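# Place rubber disc under hardness tester gauge foot

## Task

Set the grey rubber disc onto the round table of the hardness tester so that the foot of the gauge sits on top of the disc, then release the disc.

## Robot and tools

Robot: two six-joint arms, left_arm and right_arm, each with a parallel two-finger gripper. Both bases sit at the table edge: left_arm at (+0.042, +0.274, 0) m and right_arm at (+0.040, -0.370, 0) m in the scene frame, each turned slightly about z. Scene frame: origin on the tabletop between the arms, +x out over the table, +z up, left_arm on the +y side. The names left and right are labels only and do not match image sides. Each gripper's fingers point along its own +z and close along its y axis. The reported hand point lies between the finger pads, roughly 1 cm short of the tips, and may be off somewhat at long reach.

Joint order, used in every command row and every per-joint list in results: shoulder, elbow, wrist roll, wrist pitch, waist, wrist yaw. Waist, wrist yaw and wrist roll have their signs flipped relative to the URDF, both in commands and in readings. Stated URDF ranges: waist -2.618 to 3.054, shoulder 0.000 to 3.142, elbow 0.000 to 3.142, wrist pitch -1.571 to 1.571, wrist yaw -1.571 to 1.571, wrist roll -2.094 to 2.094; for the flipped joints negate and swap these (waist becomes -3.054 to 2.618 in your numbers). True ends may differ by up to 0.036 rad.

A row is one flat list of 14 numbers, each in [-1, 1], always covering both arms: left_arm's 6 joint numbers in the order above then its opening, followed by right_arm's 6 plus opening. Joint numbers are scaled offsets, not angles: 1.0 equals 1.202 rad for waist, 1.258 shoulder, 1.238 elbow, 2.073 wrist pitch, 2.022 for wrist yaw and for wrist roll. The opening is absolute: +1 fully open, -1 closed. Optionally 12 more numbers in 0 to 1 can follow, scaling joint stiffness (left six, then right six, Joint positions order); they persist until changed.

execute_actions(actions): a list of up to 15 actions; each action is a list of up to 15 rows, one row per 1/30 s step, and a short action repeats its final row until 15 steps pass. Joint offsets in every row are measured from the joint angles at the beginning of that action (for the first action, from the most recent reported angles), not from the previous row. An action that would push a joint more than 0.036 rad beyond its range is rejected for both arms; if the first action fails this or anything is malformed, the whole call is rejected. An empty list simply returns current state and images.

move(target, speed, blocking): target is one row of the same layout; its offsets count from the Joint positions in the latest result showing them. All joints travel proportionally, so the hand traces a curve and ignores obstacles and the other arm. speed is the peak rate in rad/s of the joint with the longest travel, 0.01 to 2, default 0.5; paths take 0.5 to 10 s and are cut off at 10 s. Finger values are applied immediately. blocking=false returns after 0.5 s while motion continues; until a result shows the move ended, further moves and action rows are refused, so use wait or stop. The extra move: line reports the ending (done, off_target, moving, held, fault), limits=held or limits=none, and each arm's joint furthest from target.

wait(seconds): 0 to 10 s, holding the last command; returns early if a running move ends. stop(): brakes a running move, needing some distance; the fingers are not braked. zoom_image(camera, region): region is [x0, y0, x1, y1] pixels of that camera, top-left origin, at most 504 by 504. Cameras: cam_head_left and cam_head_right (504x504), cam_left_wrist and cam_right_wrist (616x616, fisheye). read_manual(section) only returns licence text. finished_scene(scene): give the number of the scene being ended; irreversible, and the result reports success.

Results: each arm's hand position (m) and orientation quaternion wxyz in the scene frame; Joint positions (rad, last value the finger gap in m, 0.094 fully open); Joint velocities; Joint targets (where joints are currently being driven); torques, which are noisy and offset; grip_measured on the command scale; step readings with HELD marking held-back steps. Messages: 'joint sent to its limit', 'joint command not followed' (clearance check altered targets), FAULT, MOTOR HOT (from 75 C; 90 C stops that arm 10 s; 100 C drops it).

Motion notes: each step the joint target may lead the measured angle by at most 0.202 waist, 0.258 shoulder, 0.238 elbow, 0.573 wrist pitch, 0.522 wrist yaw and roll (rad), and targets are scaled back if the hand would jump over 70 mm, so big changes need several actions; finish leftovers in the next action. Zero offsets can let an arm sag; to hold, first command back to the desired angles, then zeros, nudging further if it still falls short.

Gripping: keep the commanded opening below grip_measured, about 0.03 below for a firm hold, less for gentle. Readings can be off by about 1 mm. Pad force tops out near 50 to 62 N.

Avoid: dropping the disc or anything leaving the table, fast impacts and hard presses (a target far past contact presses harder), arms touching or pushing each other, long loaded holds that heat motors. Expect occasional brief tugs on held parts or pushes on loose objects. Release the disc only once it is on the round table under the gauge foot.

Each tool is called after "Request:" in YAML: its name, and indented under it one key for each argument.

## Session

Request:
execute_actions:
  actions: []

Scene clock: 0.00 s.
left_arm: end_effector_position=(+0.1343, -0.2120, +0.3940) grip_measured=+1.000 end_effector_quat_wxyz=(+0.605, +0.772, -0.057, +0.185) | right_arm: end_effector_position=(+0.1633, -0.5023, +0.1484) grip_measured=+1.000 end_effector_quat_wxyz=(-0.074, +0.962, +0.138, +0.225)
Joint names: [shoulder, elbow, wrist roll, wrist pitch, waist, wrist yaw]
Joint positions: left_arm=[ 1.52   1.525 -1.93  -0.205  1.385  0.058  0.094] | right_arm=[ 1.227  1.024 -1.547 -1.46   1.488  0.47   0.094]
Joint velocities: left_arm=[ 0.002  0.007  0.022 -0.007 -0.012  0.037  0.   ] | right_arm=[ 0.012 -0.012 -0.007  0.051  0.007  0.007  0.   ]
Joint torques (N m, as the arm reports them, + toward a larger Joint positions number): no reading
Motor temperatures (°C, as the motors report them): left_arm=[25 27 24 24 26 25] | right_arm=[25 26 25 25 24 24]
Joint targets: left_arm=[1.512 1.532 -1.923 -0.211 1.385 0.057] | right_arm=[1.224 1.024 -1.547 -1.466 1.488 0.470]
Joint stiffness scale: left_arm=[1. 1. 1. 1. 1. 1.] | right_arm=[1. 1. 1. 1. 1. 1.]

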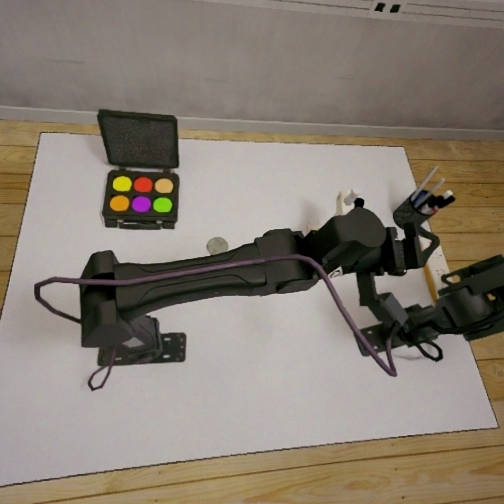

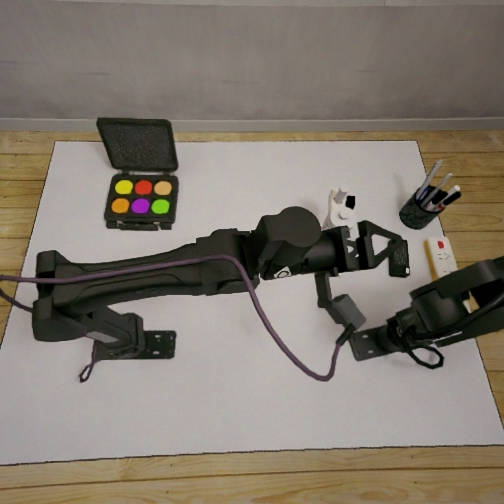

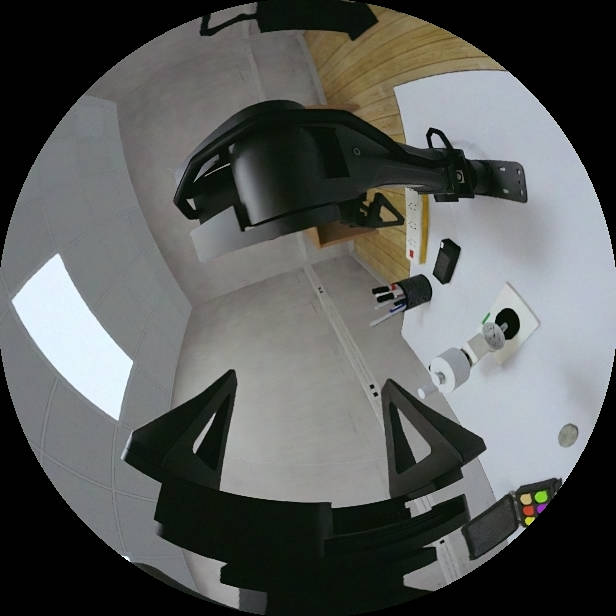

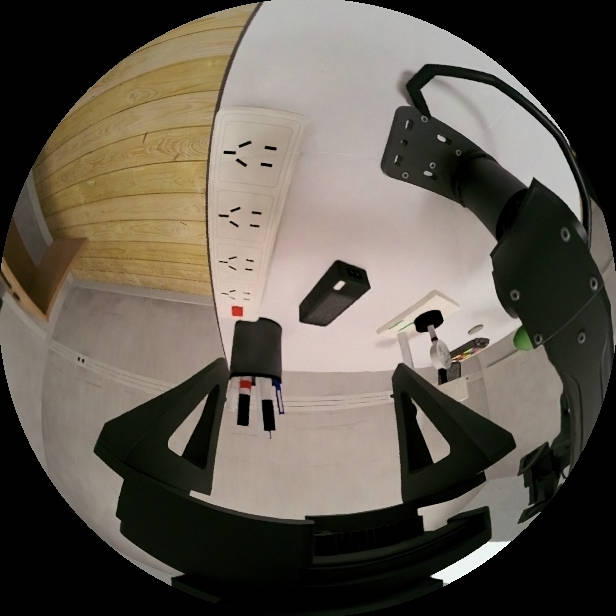

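Request:
zoom_image:
  camera: "cam_right_wrist"
  region: [350, 260, 510, 420]

Request:
zoom_image:
  camera: "cam_left_wrist"
  region: [400, 260, 600, 460]

Region (350, 260, 510, 420) of cam_right_wrist's 616x616 image, scaled by 3.150, with more detail than that image has.

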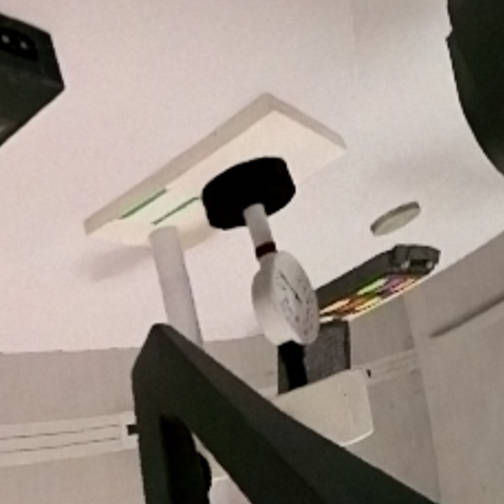

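Region (400, 260, 600, 460) of cam_left_wrist's 616x616 image, scaled by 2.520, with more detail than that image has.

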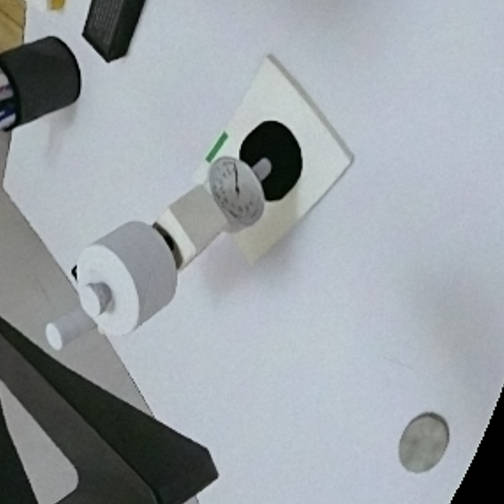

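Request:
move:
  target: [-0.413,-0.424,0.954,-0.48,-1.0,-0.03,1, 0,0,0,0,0,0,1]
  speed: 1.0

Scene clock: 24.50 s.
left_arm: end_effector_position=(+0.2565, +0.2293, +0.1690) grip_measured=+1.000 end_effector_quat_wxyz=(+0.182, +0.109, +0.977, -0.017) | right_arm: end_effector_position=(+0.1633, -0.5023, +0.1484) grip_measured=+1.000 end_effector_quat_wxyz=(-0.074, +0.962, +0.138, +0.225)
Joint names: [shoulder, elbow, wrist roll, wrist pitch, waist, wrist yaw]
Joint positions: left_arm=[ 1.029  1.013 -0.009 -1.187  0.191  0.003  0.094] | right_arm=[ 1.227  1.024 -1.547 -1.46   1.488  0.47   0.094]
Joint velocities: left_arm=[-0.012  0.007  0.007  0.007  0.022 -0.007  0.   ] | right_arm=[-0.002 -0.012  0.051 -0.022  0.007 -0.007  0.   ]
Joint torques (N m, as the arm reports them, + toward a larger Joint positions number): left_arm=[-4.16  5.84  0.09  0.87 -0.73 -0.11] | right_arm=[-2.67  6.49  0.02 -0.01  0.01  0.3 ]
Motor temperatures (°C, as the motors report them): left_arm=[27 29 24 27 26 25] | right_arm=[25 28 25 25 24 24]
Joint targets: left_arm=[1.001 1.000 -0.001 -1.200 0.183 -0.002] | right_arm=[1.227 1.024 -1.547 -1.460 1.488 0.470]
Joint stiffness scale: left_arm=[1. 1. 1. 1. 1. 1.] | right_arm=[1. 1. 1. 1. 1. 1.]
move: off_target (left_arm); limits=none; left_arm: farthest joint: the shoulder, 0.029 radians from its target (0.520 radians at the start); right_arm: farthest joint: the waist, 0.000 radians from its target (0.000 radians at the start)

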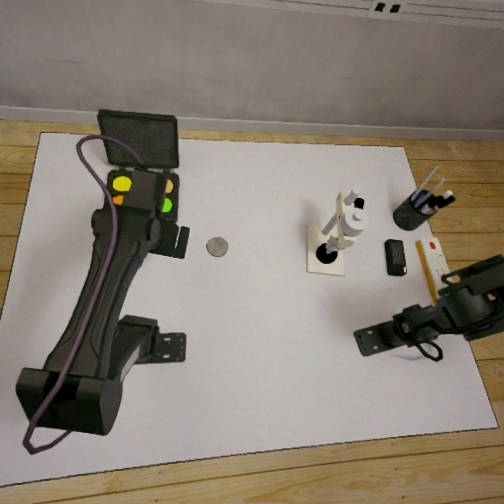

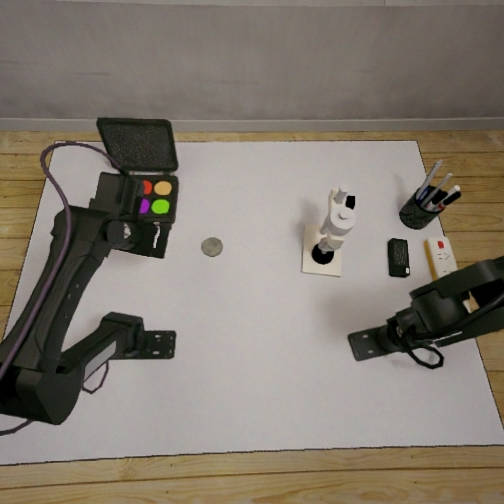

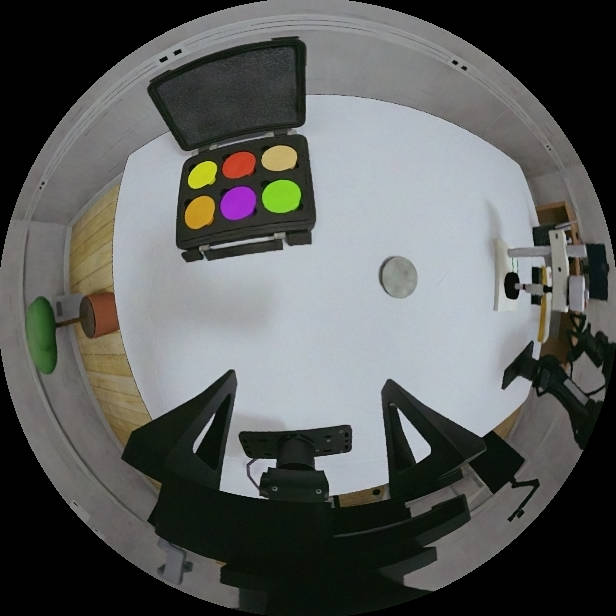

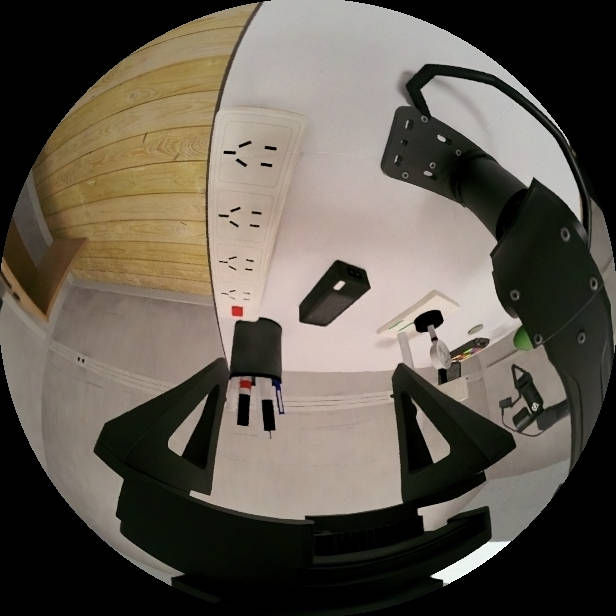

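Request:
zoom_image:
  camera: "cam_head_left"
  region: [280, 170, 400, 290]

Request:
zoom_image:
  camera: "cam_head_right"
  region: [280, 170, 400, 290]

Request:
zoom_image:
  camera: "cam_left_wrist"
  region: [476, 200, 616, 340]

Region (280, 170, 400, 290) of cam_head_left's 504x504 image, scaled by 4.200, with more detail than that image has.

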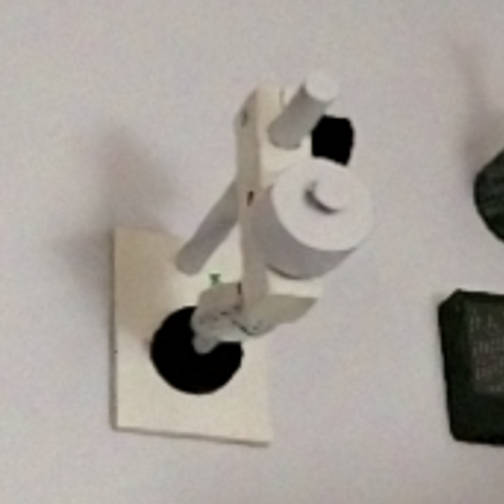

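Region (280, 170, 400, 290) of cam_head_right's 504x504 image, scaled by 4.200, with more detail than that image has.

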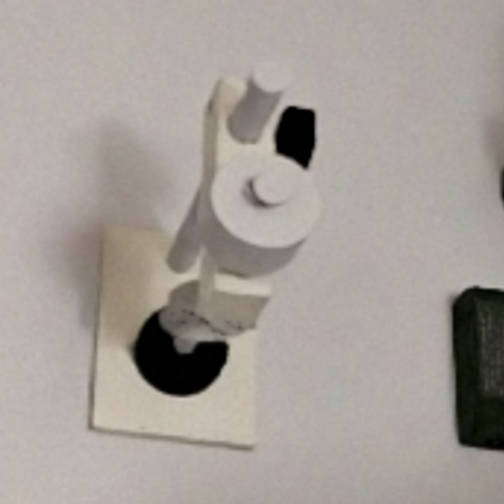

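Region (476, 200, 616, 340) of cam_left_wrist's 616x616 image, scaled by 3.600, with more detail than that image has.

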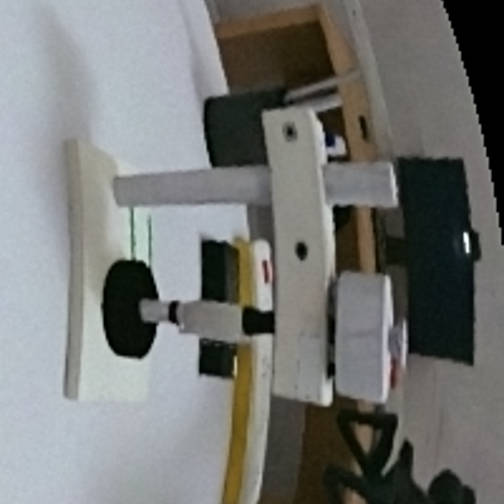

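Request:
move:
  target: [-0.1,-0.574,0,0.49,0.331,0,1, -0.621,0.01,0.765,0.178,-1.0,-0.232,1]
  speed: 0.9

Request:
move:
  target: [0,0,0,0,0,0,1, 0,0,0,0,-0.64,0,1]
  speed: 0.8

Scene clock: 61.27 s.
left_arm: end_effector_position=(+0.2656, +0.1225, +0.0589) grip_measured=+1.000 end_effector_quat_wxyz=(+0.359, +0.278, +0.884, -0.108) | right_arm: end_effector_position=(+0.2130, -0.3836, +0.2930) grip_measured=+1.000 end_effector_quat_wxyz=(+0.499, +0.042, +0.865, -0.018)
Joint names: [shoulder, elbow, wrist roll, wrist pitch, waist, wrist yaw]
Joint positions: left_arm=[ 0.933  0.315 -0.008 -0.183  0.58   0.003  0.094] | right_arm=[ 0.461  1.024 -0.007 -1.088  0.296  0.01   0.094]
Joint velocities: left_arm=[-0.007 -0.007  0.007  0.066  0.002  0.037  0.   ] | right_arm=[-0.012  0.007 -0.007  0.11   0.002  0.051  0.   ]
Joint torques (N m, as the arm reports them, + toward a larger Joint positions number): left_arm=[-3.85  6.43  0.01  1.67  0.65 -0.03] | right_arm=[ 1.77  7.2   0.1   1.52 -0.67 -0.11]
Motor temperatures (°C, as the motors report them): left_arm=[26 29 24 26 26 25] | right_arm=[25 29 25 26 24 24]
Joint targets: left_arm=[0.904 0.303 -0.009 -0.172 0.589 0.003] | right_arm=[0.445 1.036 0.000 -1.091 0.286 0.000]
Joint stiffness scale: left_arm=[1. 1. 1. 1. 1. 1.] | right_arm=[1. 1. 1. 1. 1. 1.]
move: off_target (left_arm); limits=none; left_arm: farthest joint: the shoulder, 0.030 radians from its target (0.126 radians at the start); right_arm: farthest joint: the shoulder, 0.015 radians from its target (0.781 radians at the start)

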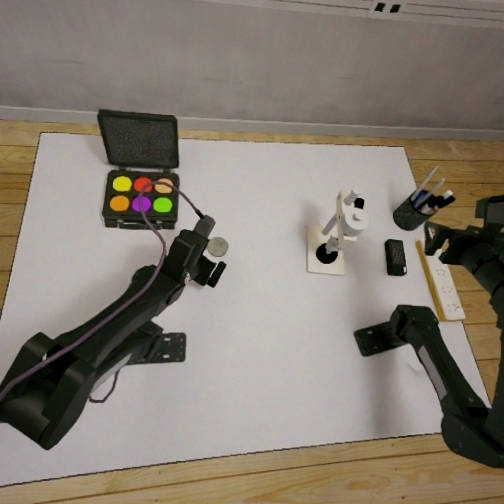

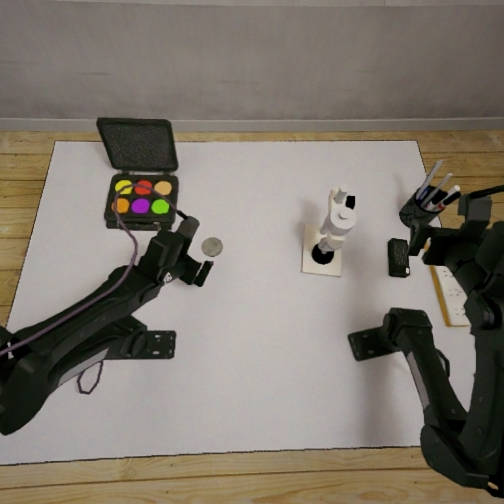

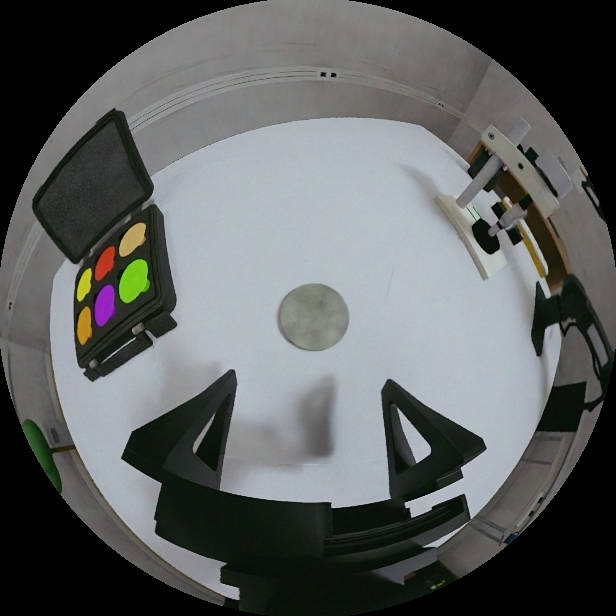

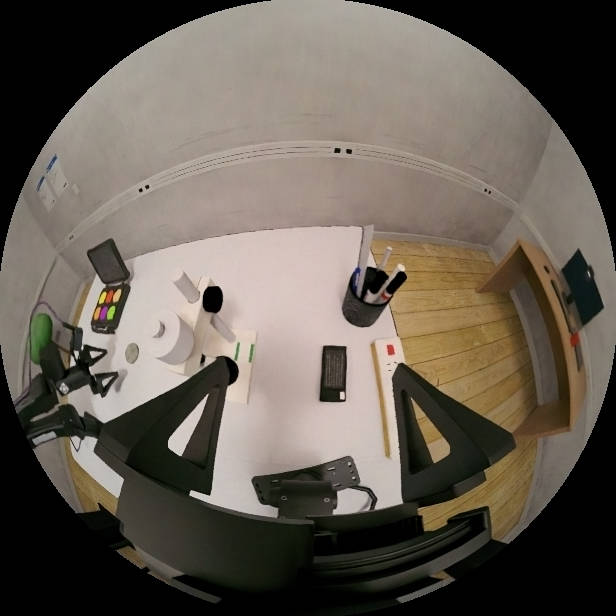

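Scene clock: 62.67 s.
left_arm: end_effector_position=(+0.2656, +0.1225, +0.0589) grip_measured=+1.000 end_effector_quat_wxyz=(+0.359, +0.278, +0.884, -0.108) | right_arm: end_effector_position=(+0.1753, -0.2603, +0.2938) grip_measured=+1.000 end_effector_quat_wxyz=(+0.472, -0.281, +0.818, +0.169)
Joint names: [shoulder, elbow, wrist roll, wrist pitch, waist, wrist yaw]
Joint positions: left_arm=[ 0.933  0.315 -0.008 -0.183  0.58   0.003  0.094] | right_arm=[ 0.461  1.024 -0.007 -1.084 -0.464  0.01   0.094]
Joint velocities: left_arm=[-0.007  0.002  0.081  0.007  0.012 -0.022  0.   ] | right_arm=[ 0.002  0.012  0.139 -0.037  0.002 -0.037  0.   ]
Joint torques (N m, as the arm reports them, + toward a larger Joint positions number): left_arm=[-1.57  7.34  0.02  1.58 -0.06 -0.03] | right_arm=[ 2.85  6.09  0.03  1.52 -0.64  0.  ]
Motor temperatures (°C, as the motors report them): left_arm=[26 29 24 26 26 25] | right_arm=[25 29 25 26 24 24]
Joint targets: left_arm=[0.933 0.315 -0.008 -0.183 0.580 0.003] | right_arm=[0.461 1.024 -0.007 -1.088 -0.473 0.010]
Joint stiffness scale: left_arm=[1. 1. 1. 1. 1. 1.] | right_arm=[1. 1. 1. 1. 1. 1.]
move: done; limits=none; left_arm: farthest joint: the waist, 0.000 radians from its target (0.000 radians at the start); right_arm: farthest joint: the waist, 0.010 radians from its target (0.769 radians at the start)

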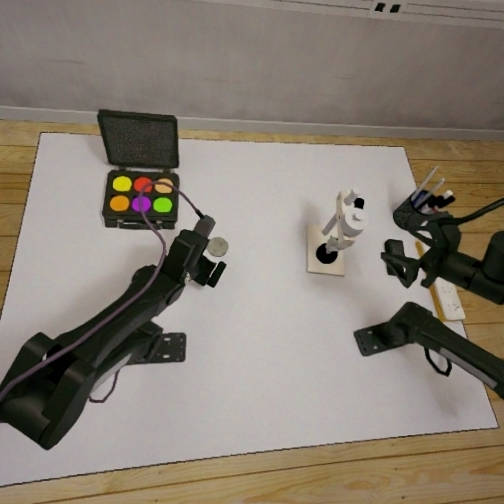

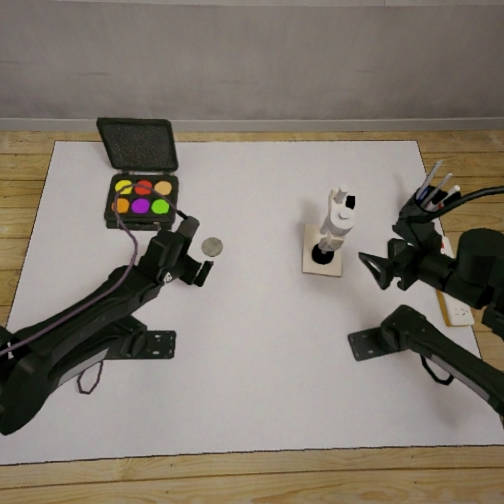

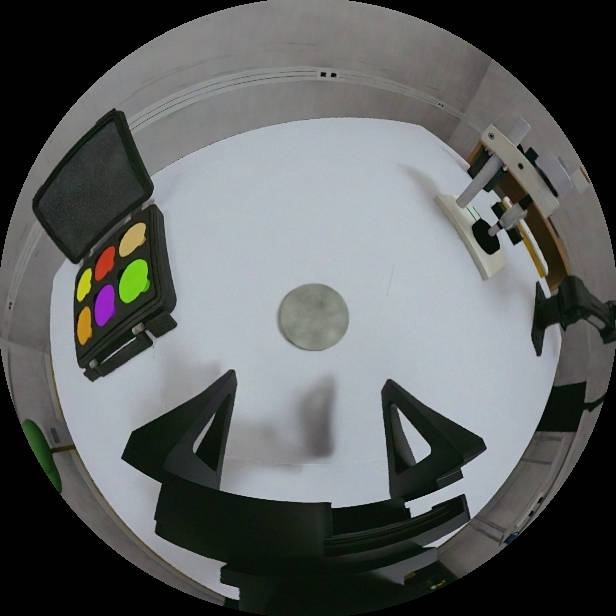

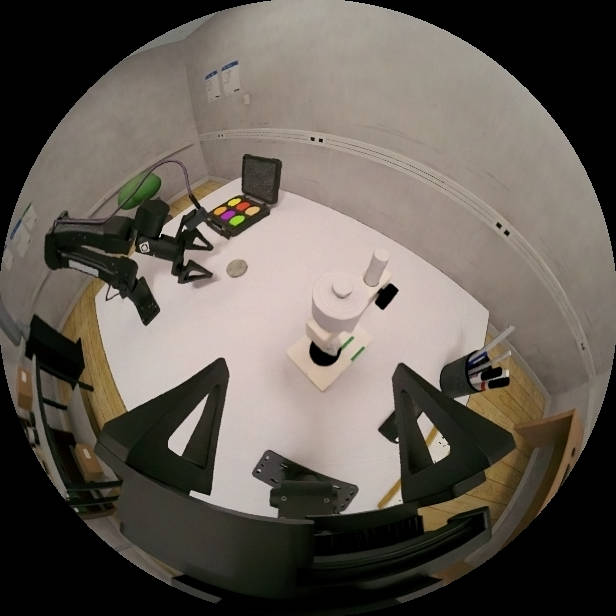

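Request:
move:
  target: [0.47,-0.18,0,0.535,0.012,0,1, 0.02,-0.21,0,0.14,0.087,-0.008,1]
  speed: 0.7

Scene clock: 110.97 s.
left_arm: end_effector_position=(+0.3095, +0.0903, +0.0359) grip_measured=+1.000 end_effector_quat_wxyz=(+0.495, +0.258, +0.815, -0.151) | right_arm: end_effector_position=(+0.2252, -0.2491, +0.2522) grip_measured=+1.000 end_effector_quat_wxyz=(+0.492, -0.239, +0.824, +0.148)
Joint names: [shoulder, elbow, wrist roll, wrist pitch, waist, wrist yaw]
Joint positions: left_arm=[ 1.506  0.108 -0.008  0.916  0.585  0.003  0.094] | right_arm=[ 0.478  0.777 -0.007 -0.79  -0.369  0.004  0.094]
Joint velocities: left_arm=[ 0.007 -0.007 -0.022 -0.007  0.017  0.037  0.   ] | right_arm=[ 0.002 -0.012  0.022 -0.007 -0.007 -0.022  0.   ]
Joint torques (N m, as the arm reports them, + toward a larger Joint positions number): left_arm=[-2.63  3.15  0.03  1.92  0.68 -0.03] | right_arm=[ 2.28  6.05  0.03  1.52  0.69 -0.12]
Motor temperatures (°C, as the motors report them): left_arm=[25 30 24 29 26 25] | right_arm=[25 29 25 33 24 24]
Joint targets: left_arm=[1.525 0.092 -0.008 0.926 0.595 0.003] | right_arm=[0.486 0.764 -0.007 -0.794 -0.359 -0.006]
Joint stiffness scale: left_arm=[1. 1. 1. 1. 1. 1.] | right_arm=[1. 1. 1. 1. 1. 1.]
move: done; limits=none; left_arm: farthest joint: the shoulder, 0.018 radians from its target (0.591 radians at the start); right_arm: farthest joint: the elbow, 0.013 radians from its target (0.260 radians at the start)

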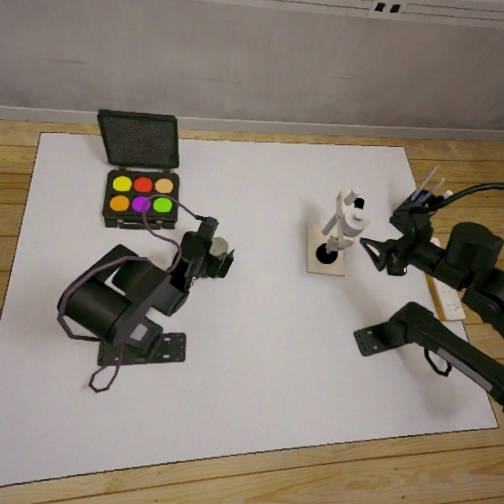

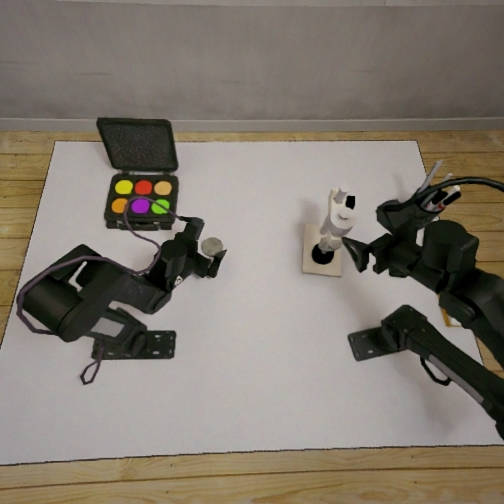

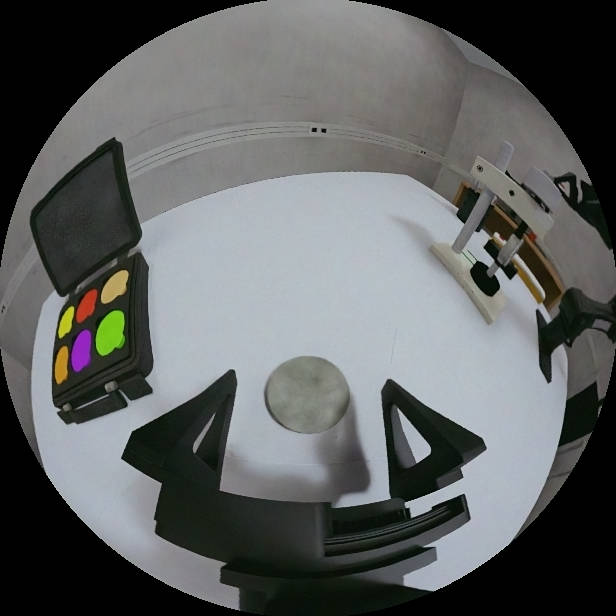

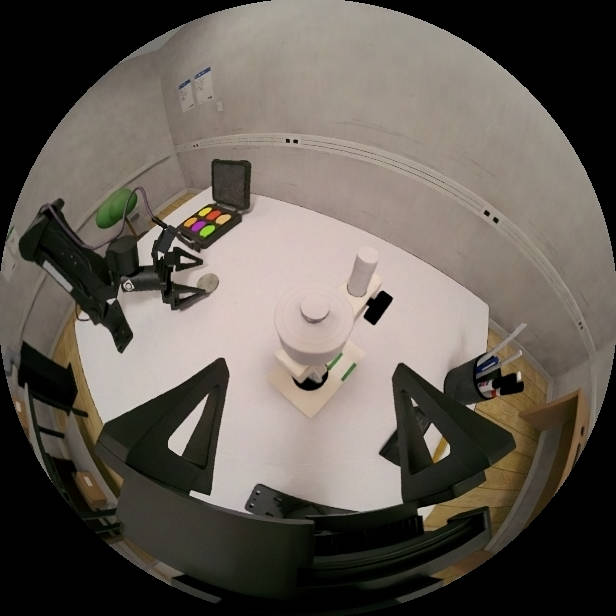

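Request:
zoom_image:
  camera: "cam_left_wrist"
  region: [426, 130, 616, 320]

Request:
zoom_image:
  camera: "cam_head_left"
  region: [300, 170, 420, 290]

Region (426, 130, 616, 320) of cam_left_wrist's 616x616 image, scaled by 2.653, with more detail than that image has.

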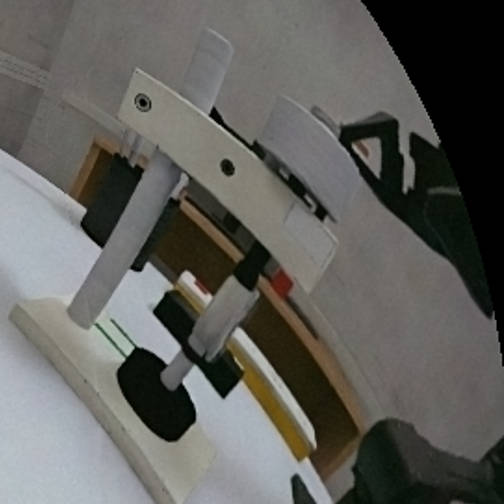

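Region (300, 170, 420, 290) of cam_head_left's 504x504 image, scaled by 4.200, with more detail than that image has.

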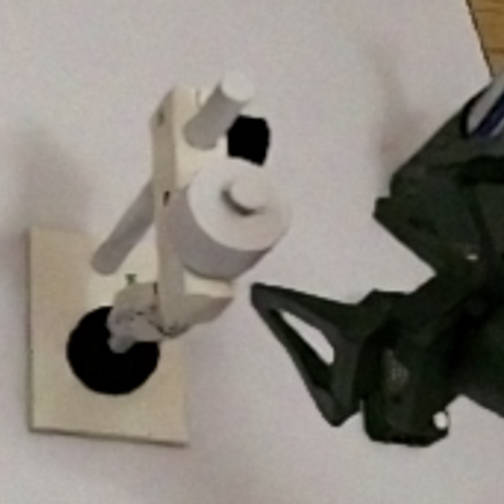

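Request:
move:
  target: [0.147,-0.034,0,0.09,0,0,1, 0.14,-0.084,0,0.121,0,0,1]
  speed: 0.3

Scene clock: 121.90 s.
left_arm: end_effector_position=(+0.3068, +0.0921, +0.0173) grip_measured=+1.000 end_effector_quat_wxyz=(+0.490, +0.259, +0.819, -0.150) | right_arm: end_effector_position=(+0.2666, -0.2226, +0.2276) grip_measured=+1.000 end_effector_quat_wxyz=(+0.489, -0.239, +0.826, +0.147)
Joint names: [shoulder, elbow, wrist roll, wrist pitch, waist, wrist yaw]
Joint positions: left_arm=[ 1.672  0.084 -0.008  1.093  0.585  0.003  0.094] | right_arm=[ 0.649  0.685 -0.007 -0.536 -0.369  0.004  0.094]
Joint velocities: left_arm=[ 0.012 -0.007 -0.007  0.051 -0.012 -0.051  0.   ] | right_arm=[ 0.017  0.007 -0.007 -0.051  0.007  0.037  0.   ]
Joint torques (N m, as the arm reports them, + toward a larger Joint positions number): left_arm=[-3.12  1.9   0.02  1.87 -0.06 -0.03] | right_arm=[ 0.71  6.84  0.03  1.52 -0.01  0.  ]
Motor temperatures (°C, as the motors report them): left_arm=[25 29 24 30 26 25] | right_arm=[25 29 25 34 24 24]
Joint targets: left_arm=[1.691 0.066 -0.008 1.103 0.585 0.003] | right_arm=[0.654 0.673 -0.007 -0.539 -0.369 0.004]
Joint stiffness scale: left_arm=[1. 1. 1. 1. 1. 1.] | right_arm=[1. 1. 1. 1. 1. 1.]
move: done; limits=none; left_arm: farthest joint: the shoulder, 0.019 radians from its target (0.185 radians at the start); right_arm: farthest joint: the elbow, 0.012 radians from its target (0.104 radians at the start)

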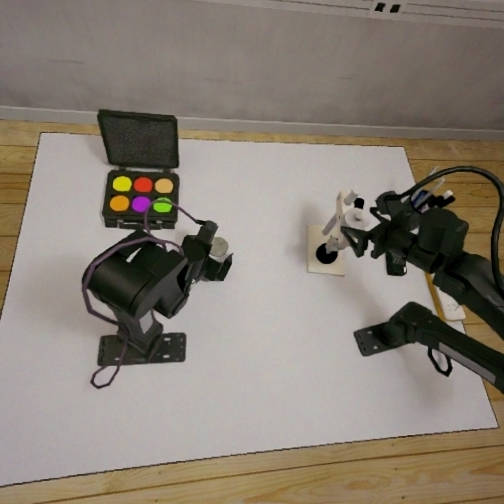

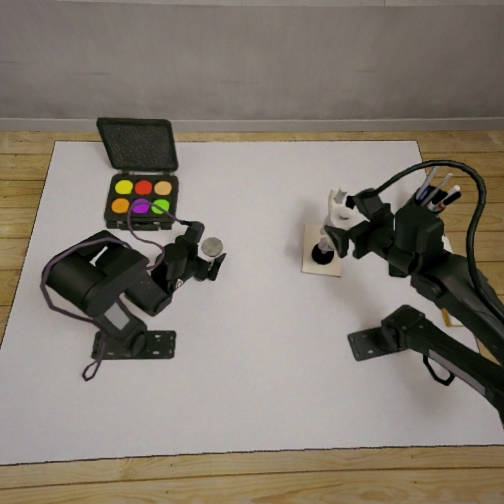

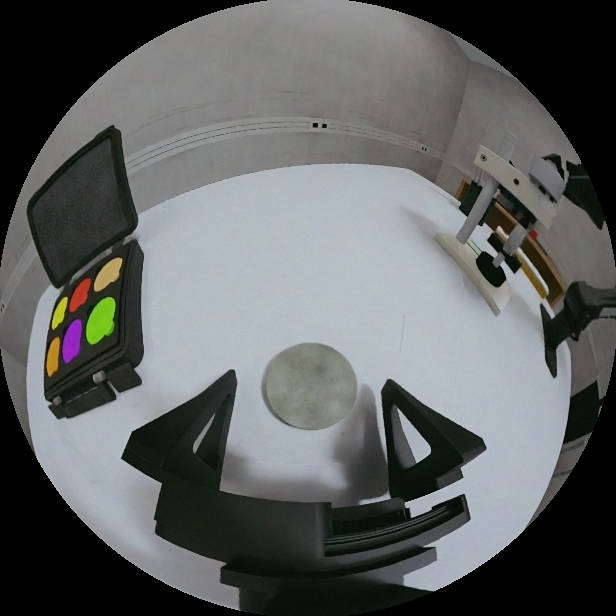

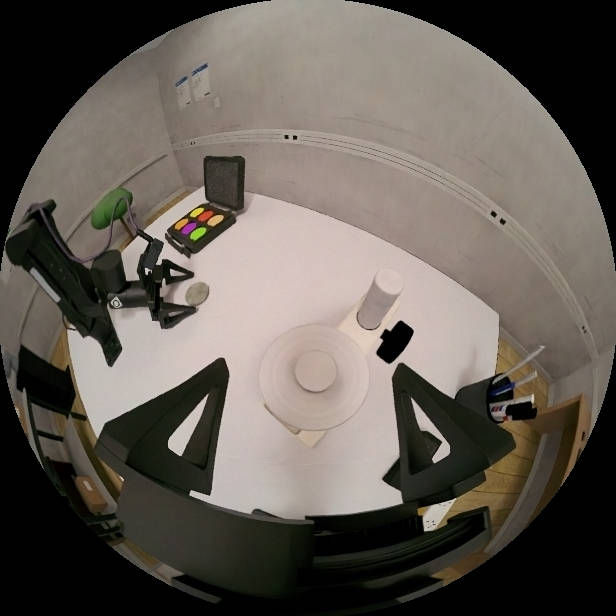

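Request:
zoom_image:
  camera: "cam_left_wrist"
  region: [466, 120, 616, 270]

Request:
zoom_image:
  camera: "cam_right_wrist"
  region: [90, 220, 230, 360]

Region (466, 120, 616, 270) of cam_left_wrist's 616x616 image, scaled by 3.360, with more detail than that image has.

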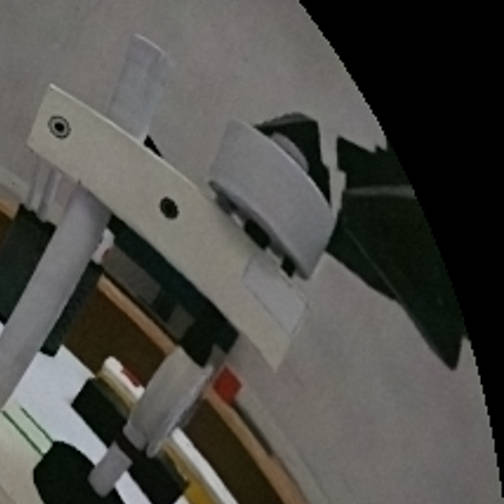

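Region (90, 220, 230, 360) of cam_right_wrist's 616x616 image, scaled by 3.600, with more detail than that image has.

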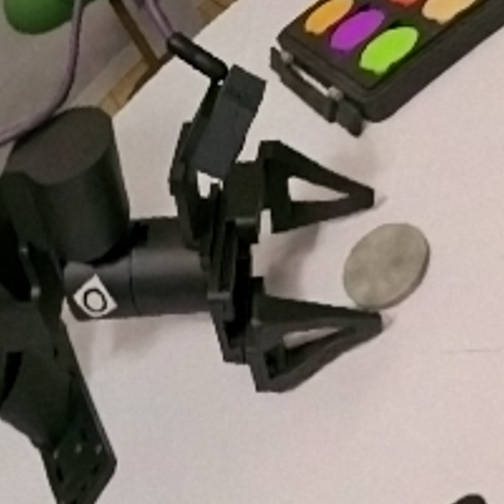

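Request:
move:
  target: [0.059,0.036,0,0.015,0,0,1, 0.053,-0.021,0,0.036,0,0,1]
  speed: 0.15

Request:
zoom_image:
  camera: "cam_left_wrist"
  region: [466, 120, 616, 270]

Request:
zoom_image:
  camera: "cam_head_left"
  region: [300, 170, 420, 290]

Scene clock: 135.13 s.
left_arm: end_effector_position=(+0.3109, +0.0893, +0.0117) grip_measured=+1.000 end_effector_quat_wxyz=(+0.486, +0.260, +0.821, -0.149) | right_arm: end_effector_position=(+0.2790, -0.2147, +0.2230) grip_measured=+1.000 end_effector_quat_wxyz=(+0.491, -0.239, +0.825, +0.147)
Joint names: [shoulder, elbow, wrist roll, wrist pitch, waist, wrist yaw]
Joint positions: left_arm=[ 1.725  0.106 -0.008  1.115  0.585  0.003  0.094] | right_arm=[ 0.708  0.671 -0.007 -0.458 -0.369  0.004  0.094]
Joint velocities: left_arm=[ 0.002  0.007  0.051 -0.007 -0.002 -0.007  0.   ] | right_arm=[-0.007  0.002  0.095  0.007  0.007  0.037  0.   ]
Joint torques (N m, as the arm reports them, + toward a larger Joint positions number): left_arm=[-3.37  5.06  0.02  1.94 -0.07 -0.03] | right_arm=[ 0.33  6.95  0.02  1.53 -0.02  0.  ]
Motor temperatures (°C, as the motors report them): left_arm=[25 28 24 31 26 25] | right_arm=[25 29 25 34 24 24]
Joint targets: left_arm=[1.746 0.129 -0.008 1.124 0.585 0.003] | right_arm=[0.715 0.658 -0.007 -0.461 -0.369 0.004]
Joint stiffness scale: left_arm=[1. 1. 1. 1. 1. 1.] | right_arm=[1. 1. 1. 1. 1. 1.]
move: off_target (left_arm); limits=none; left_arm: farthest joint: the elbow, 0.023 radians from its target (0.044 radians at the start); right_arm: farthest joint: the elbow, 0.012 radians from its target (0.026 radians at the start)

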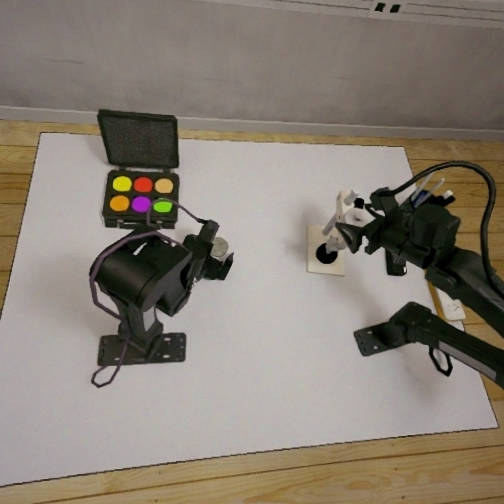

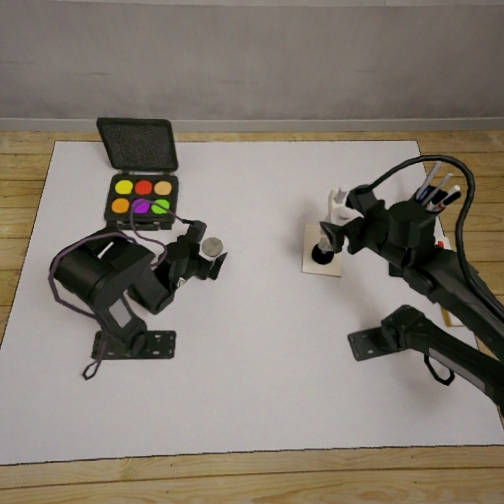

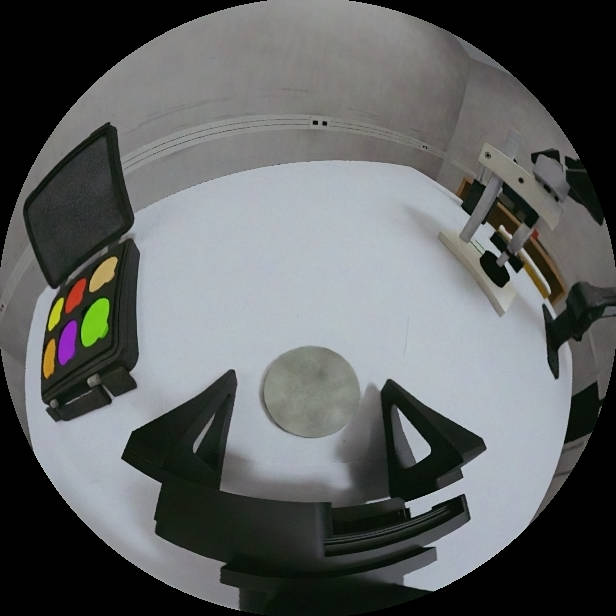

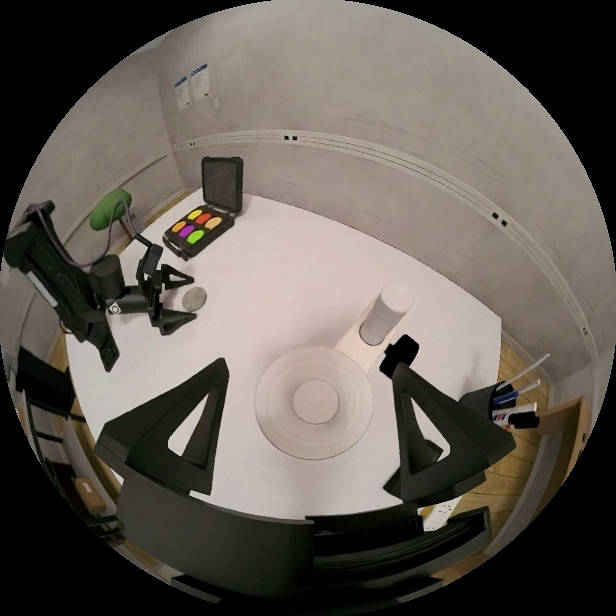

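Region (466, 120, 616, 270) of cam_left_wrist's 616x616 image, scaled by 3.360, with more detail than that image has.

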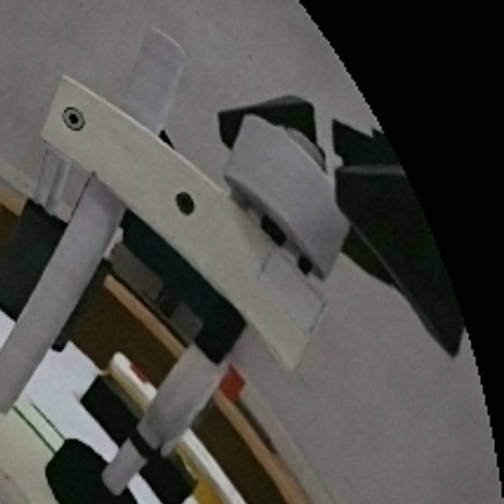

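Region (300, 170, 420, 290) of cam_head_left's 504x504 image, scaled by 4.200, with more detail than that image has.

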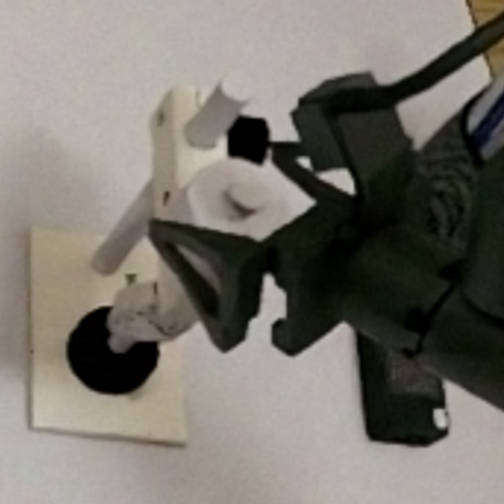

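Request:
move:
  target: [0,0,0,0,0,0,0.1, -0.035,-0.048,0,0.003,0,0,0.55]
  speed: 0.12

Request:
zoom_image:
  camera: "cam_left_wrist"
  region: [466, 120, 616, 270]

Scene clock: 142.57 s.
left_arm: end_effector_position=(+0.3109, +0.0892, +0.0117) grip_measured=+0.223 end_effector_quat_wxyz=(+0.486, +0.260, +0.821, -0.149) | right_arm: end_effector_position=(+0.2754, -0.2170, +0.2101) grip_measured=+0.552 end_effector_quat_wxyz=(+0.485, -0.240, +0.828, +0.146)
Joint names: [shoulder, elbow, wrist roll, wrist pitch, waist, wrist yaw]
Joint positions: left_arm=[ 1.725  0.106 -0.008  1.115  0.585  0.003  0.057] | right_arm=[ 0.685  0.625 -0.007 -0.448 -0.369  0.004  0.073]
Joint velocities: left_arm=[ 0.002 -0.002 -0.007 -0.022  0.002 -0.022 -0.   ] | right_arm=[-0.002  0.007 -0.037 -0.051 -0.007  0.022 -0.001]
Joint torques (N m, as the arm reports them, + toward a larger Joint positions number): left_arm=[-4.96  3.19  0.02  1.85 -0.06 -0.03] | right_arm=[-1.49  6.81  0.01  1.51  0.04  0.01]
Motor temperatures (°C, as the motors report them): left_arm=[25 29 24 31 26 25] | right_arm=[25 29 25 35 24 24]
Joint targets: left_arm=[1.725 0.106 -0.008 1.115 0.585 0.003] | right_arm=[0.664 0.611 -0.007 -0.452 -0.369 0.004]
Joint stiffness scale: left_arm=[1. 1. 1. 1. 1. 1.] | right_arm=[1. 1. 1. 1. 1. 1.]
move: off_target (right_arm); limits=none; left_arm: farthest joint: the waist, 0.000 radians from its target (0.000 radians at the start); right_arm: farthest joint: the shoulder, 0.021 radians from its target (0.044 radians at the start)

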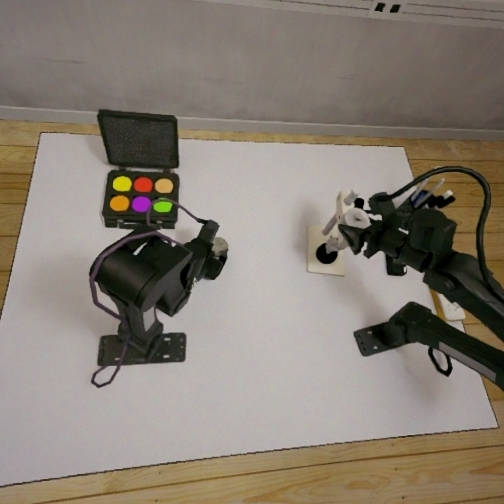

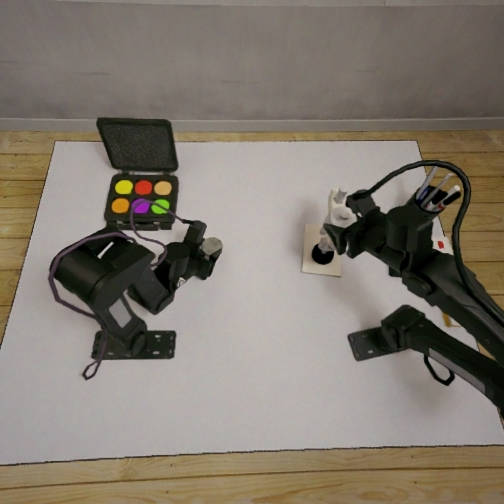

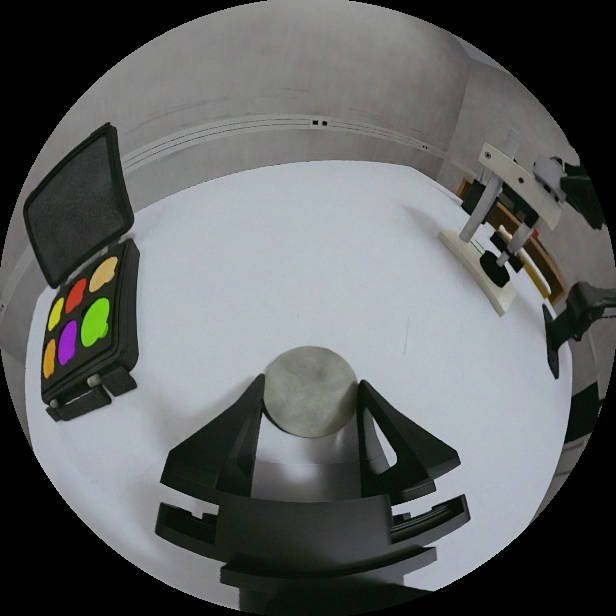

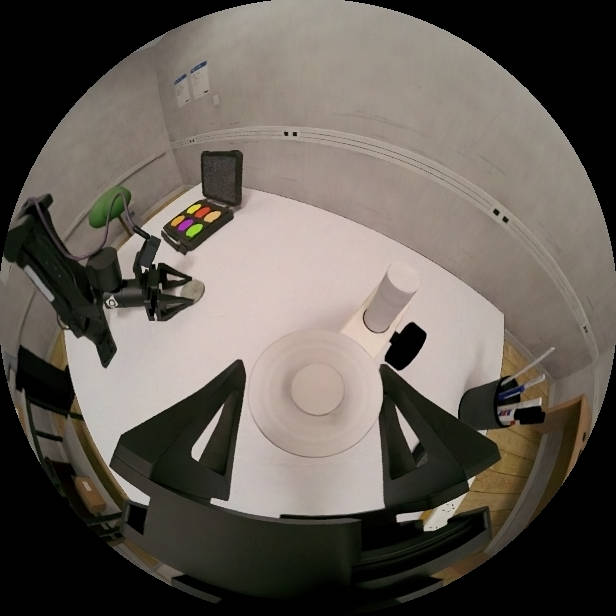

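Region (466, 120, 616, 270) of cam_left_wrist's 616x616 image, scaled by 3.360, with more detail than that image has.

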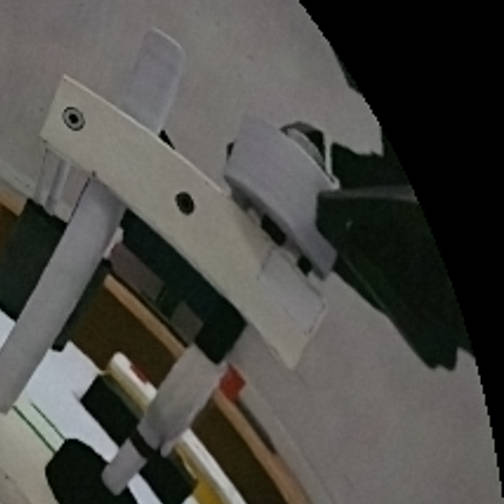

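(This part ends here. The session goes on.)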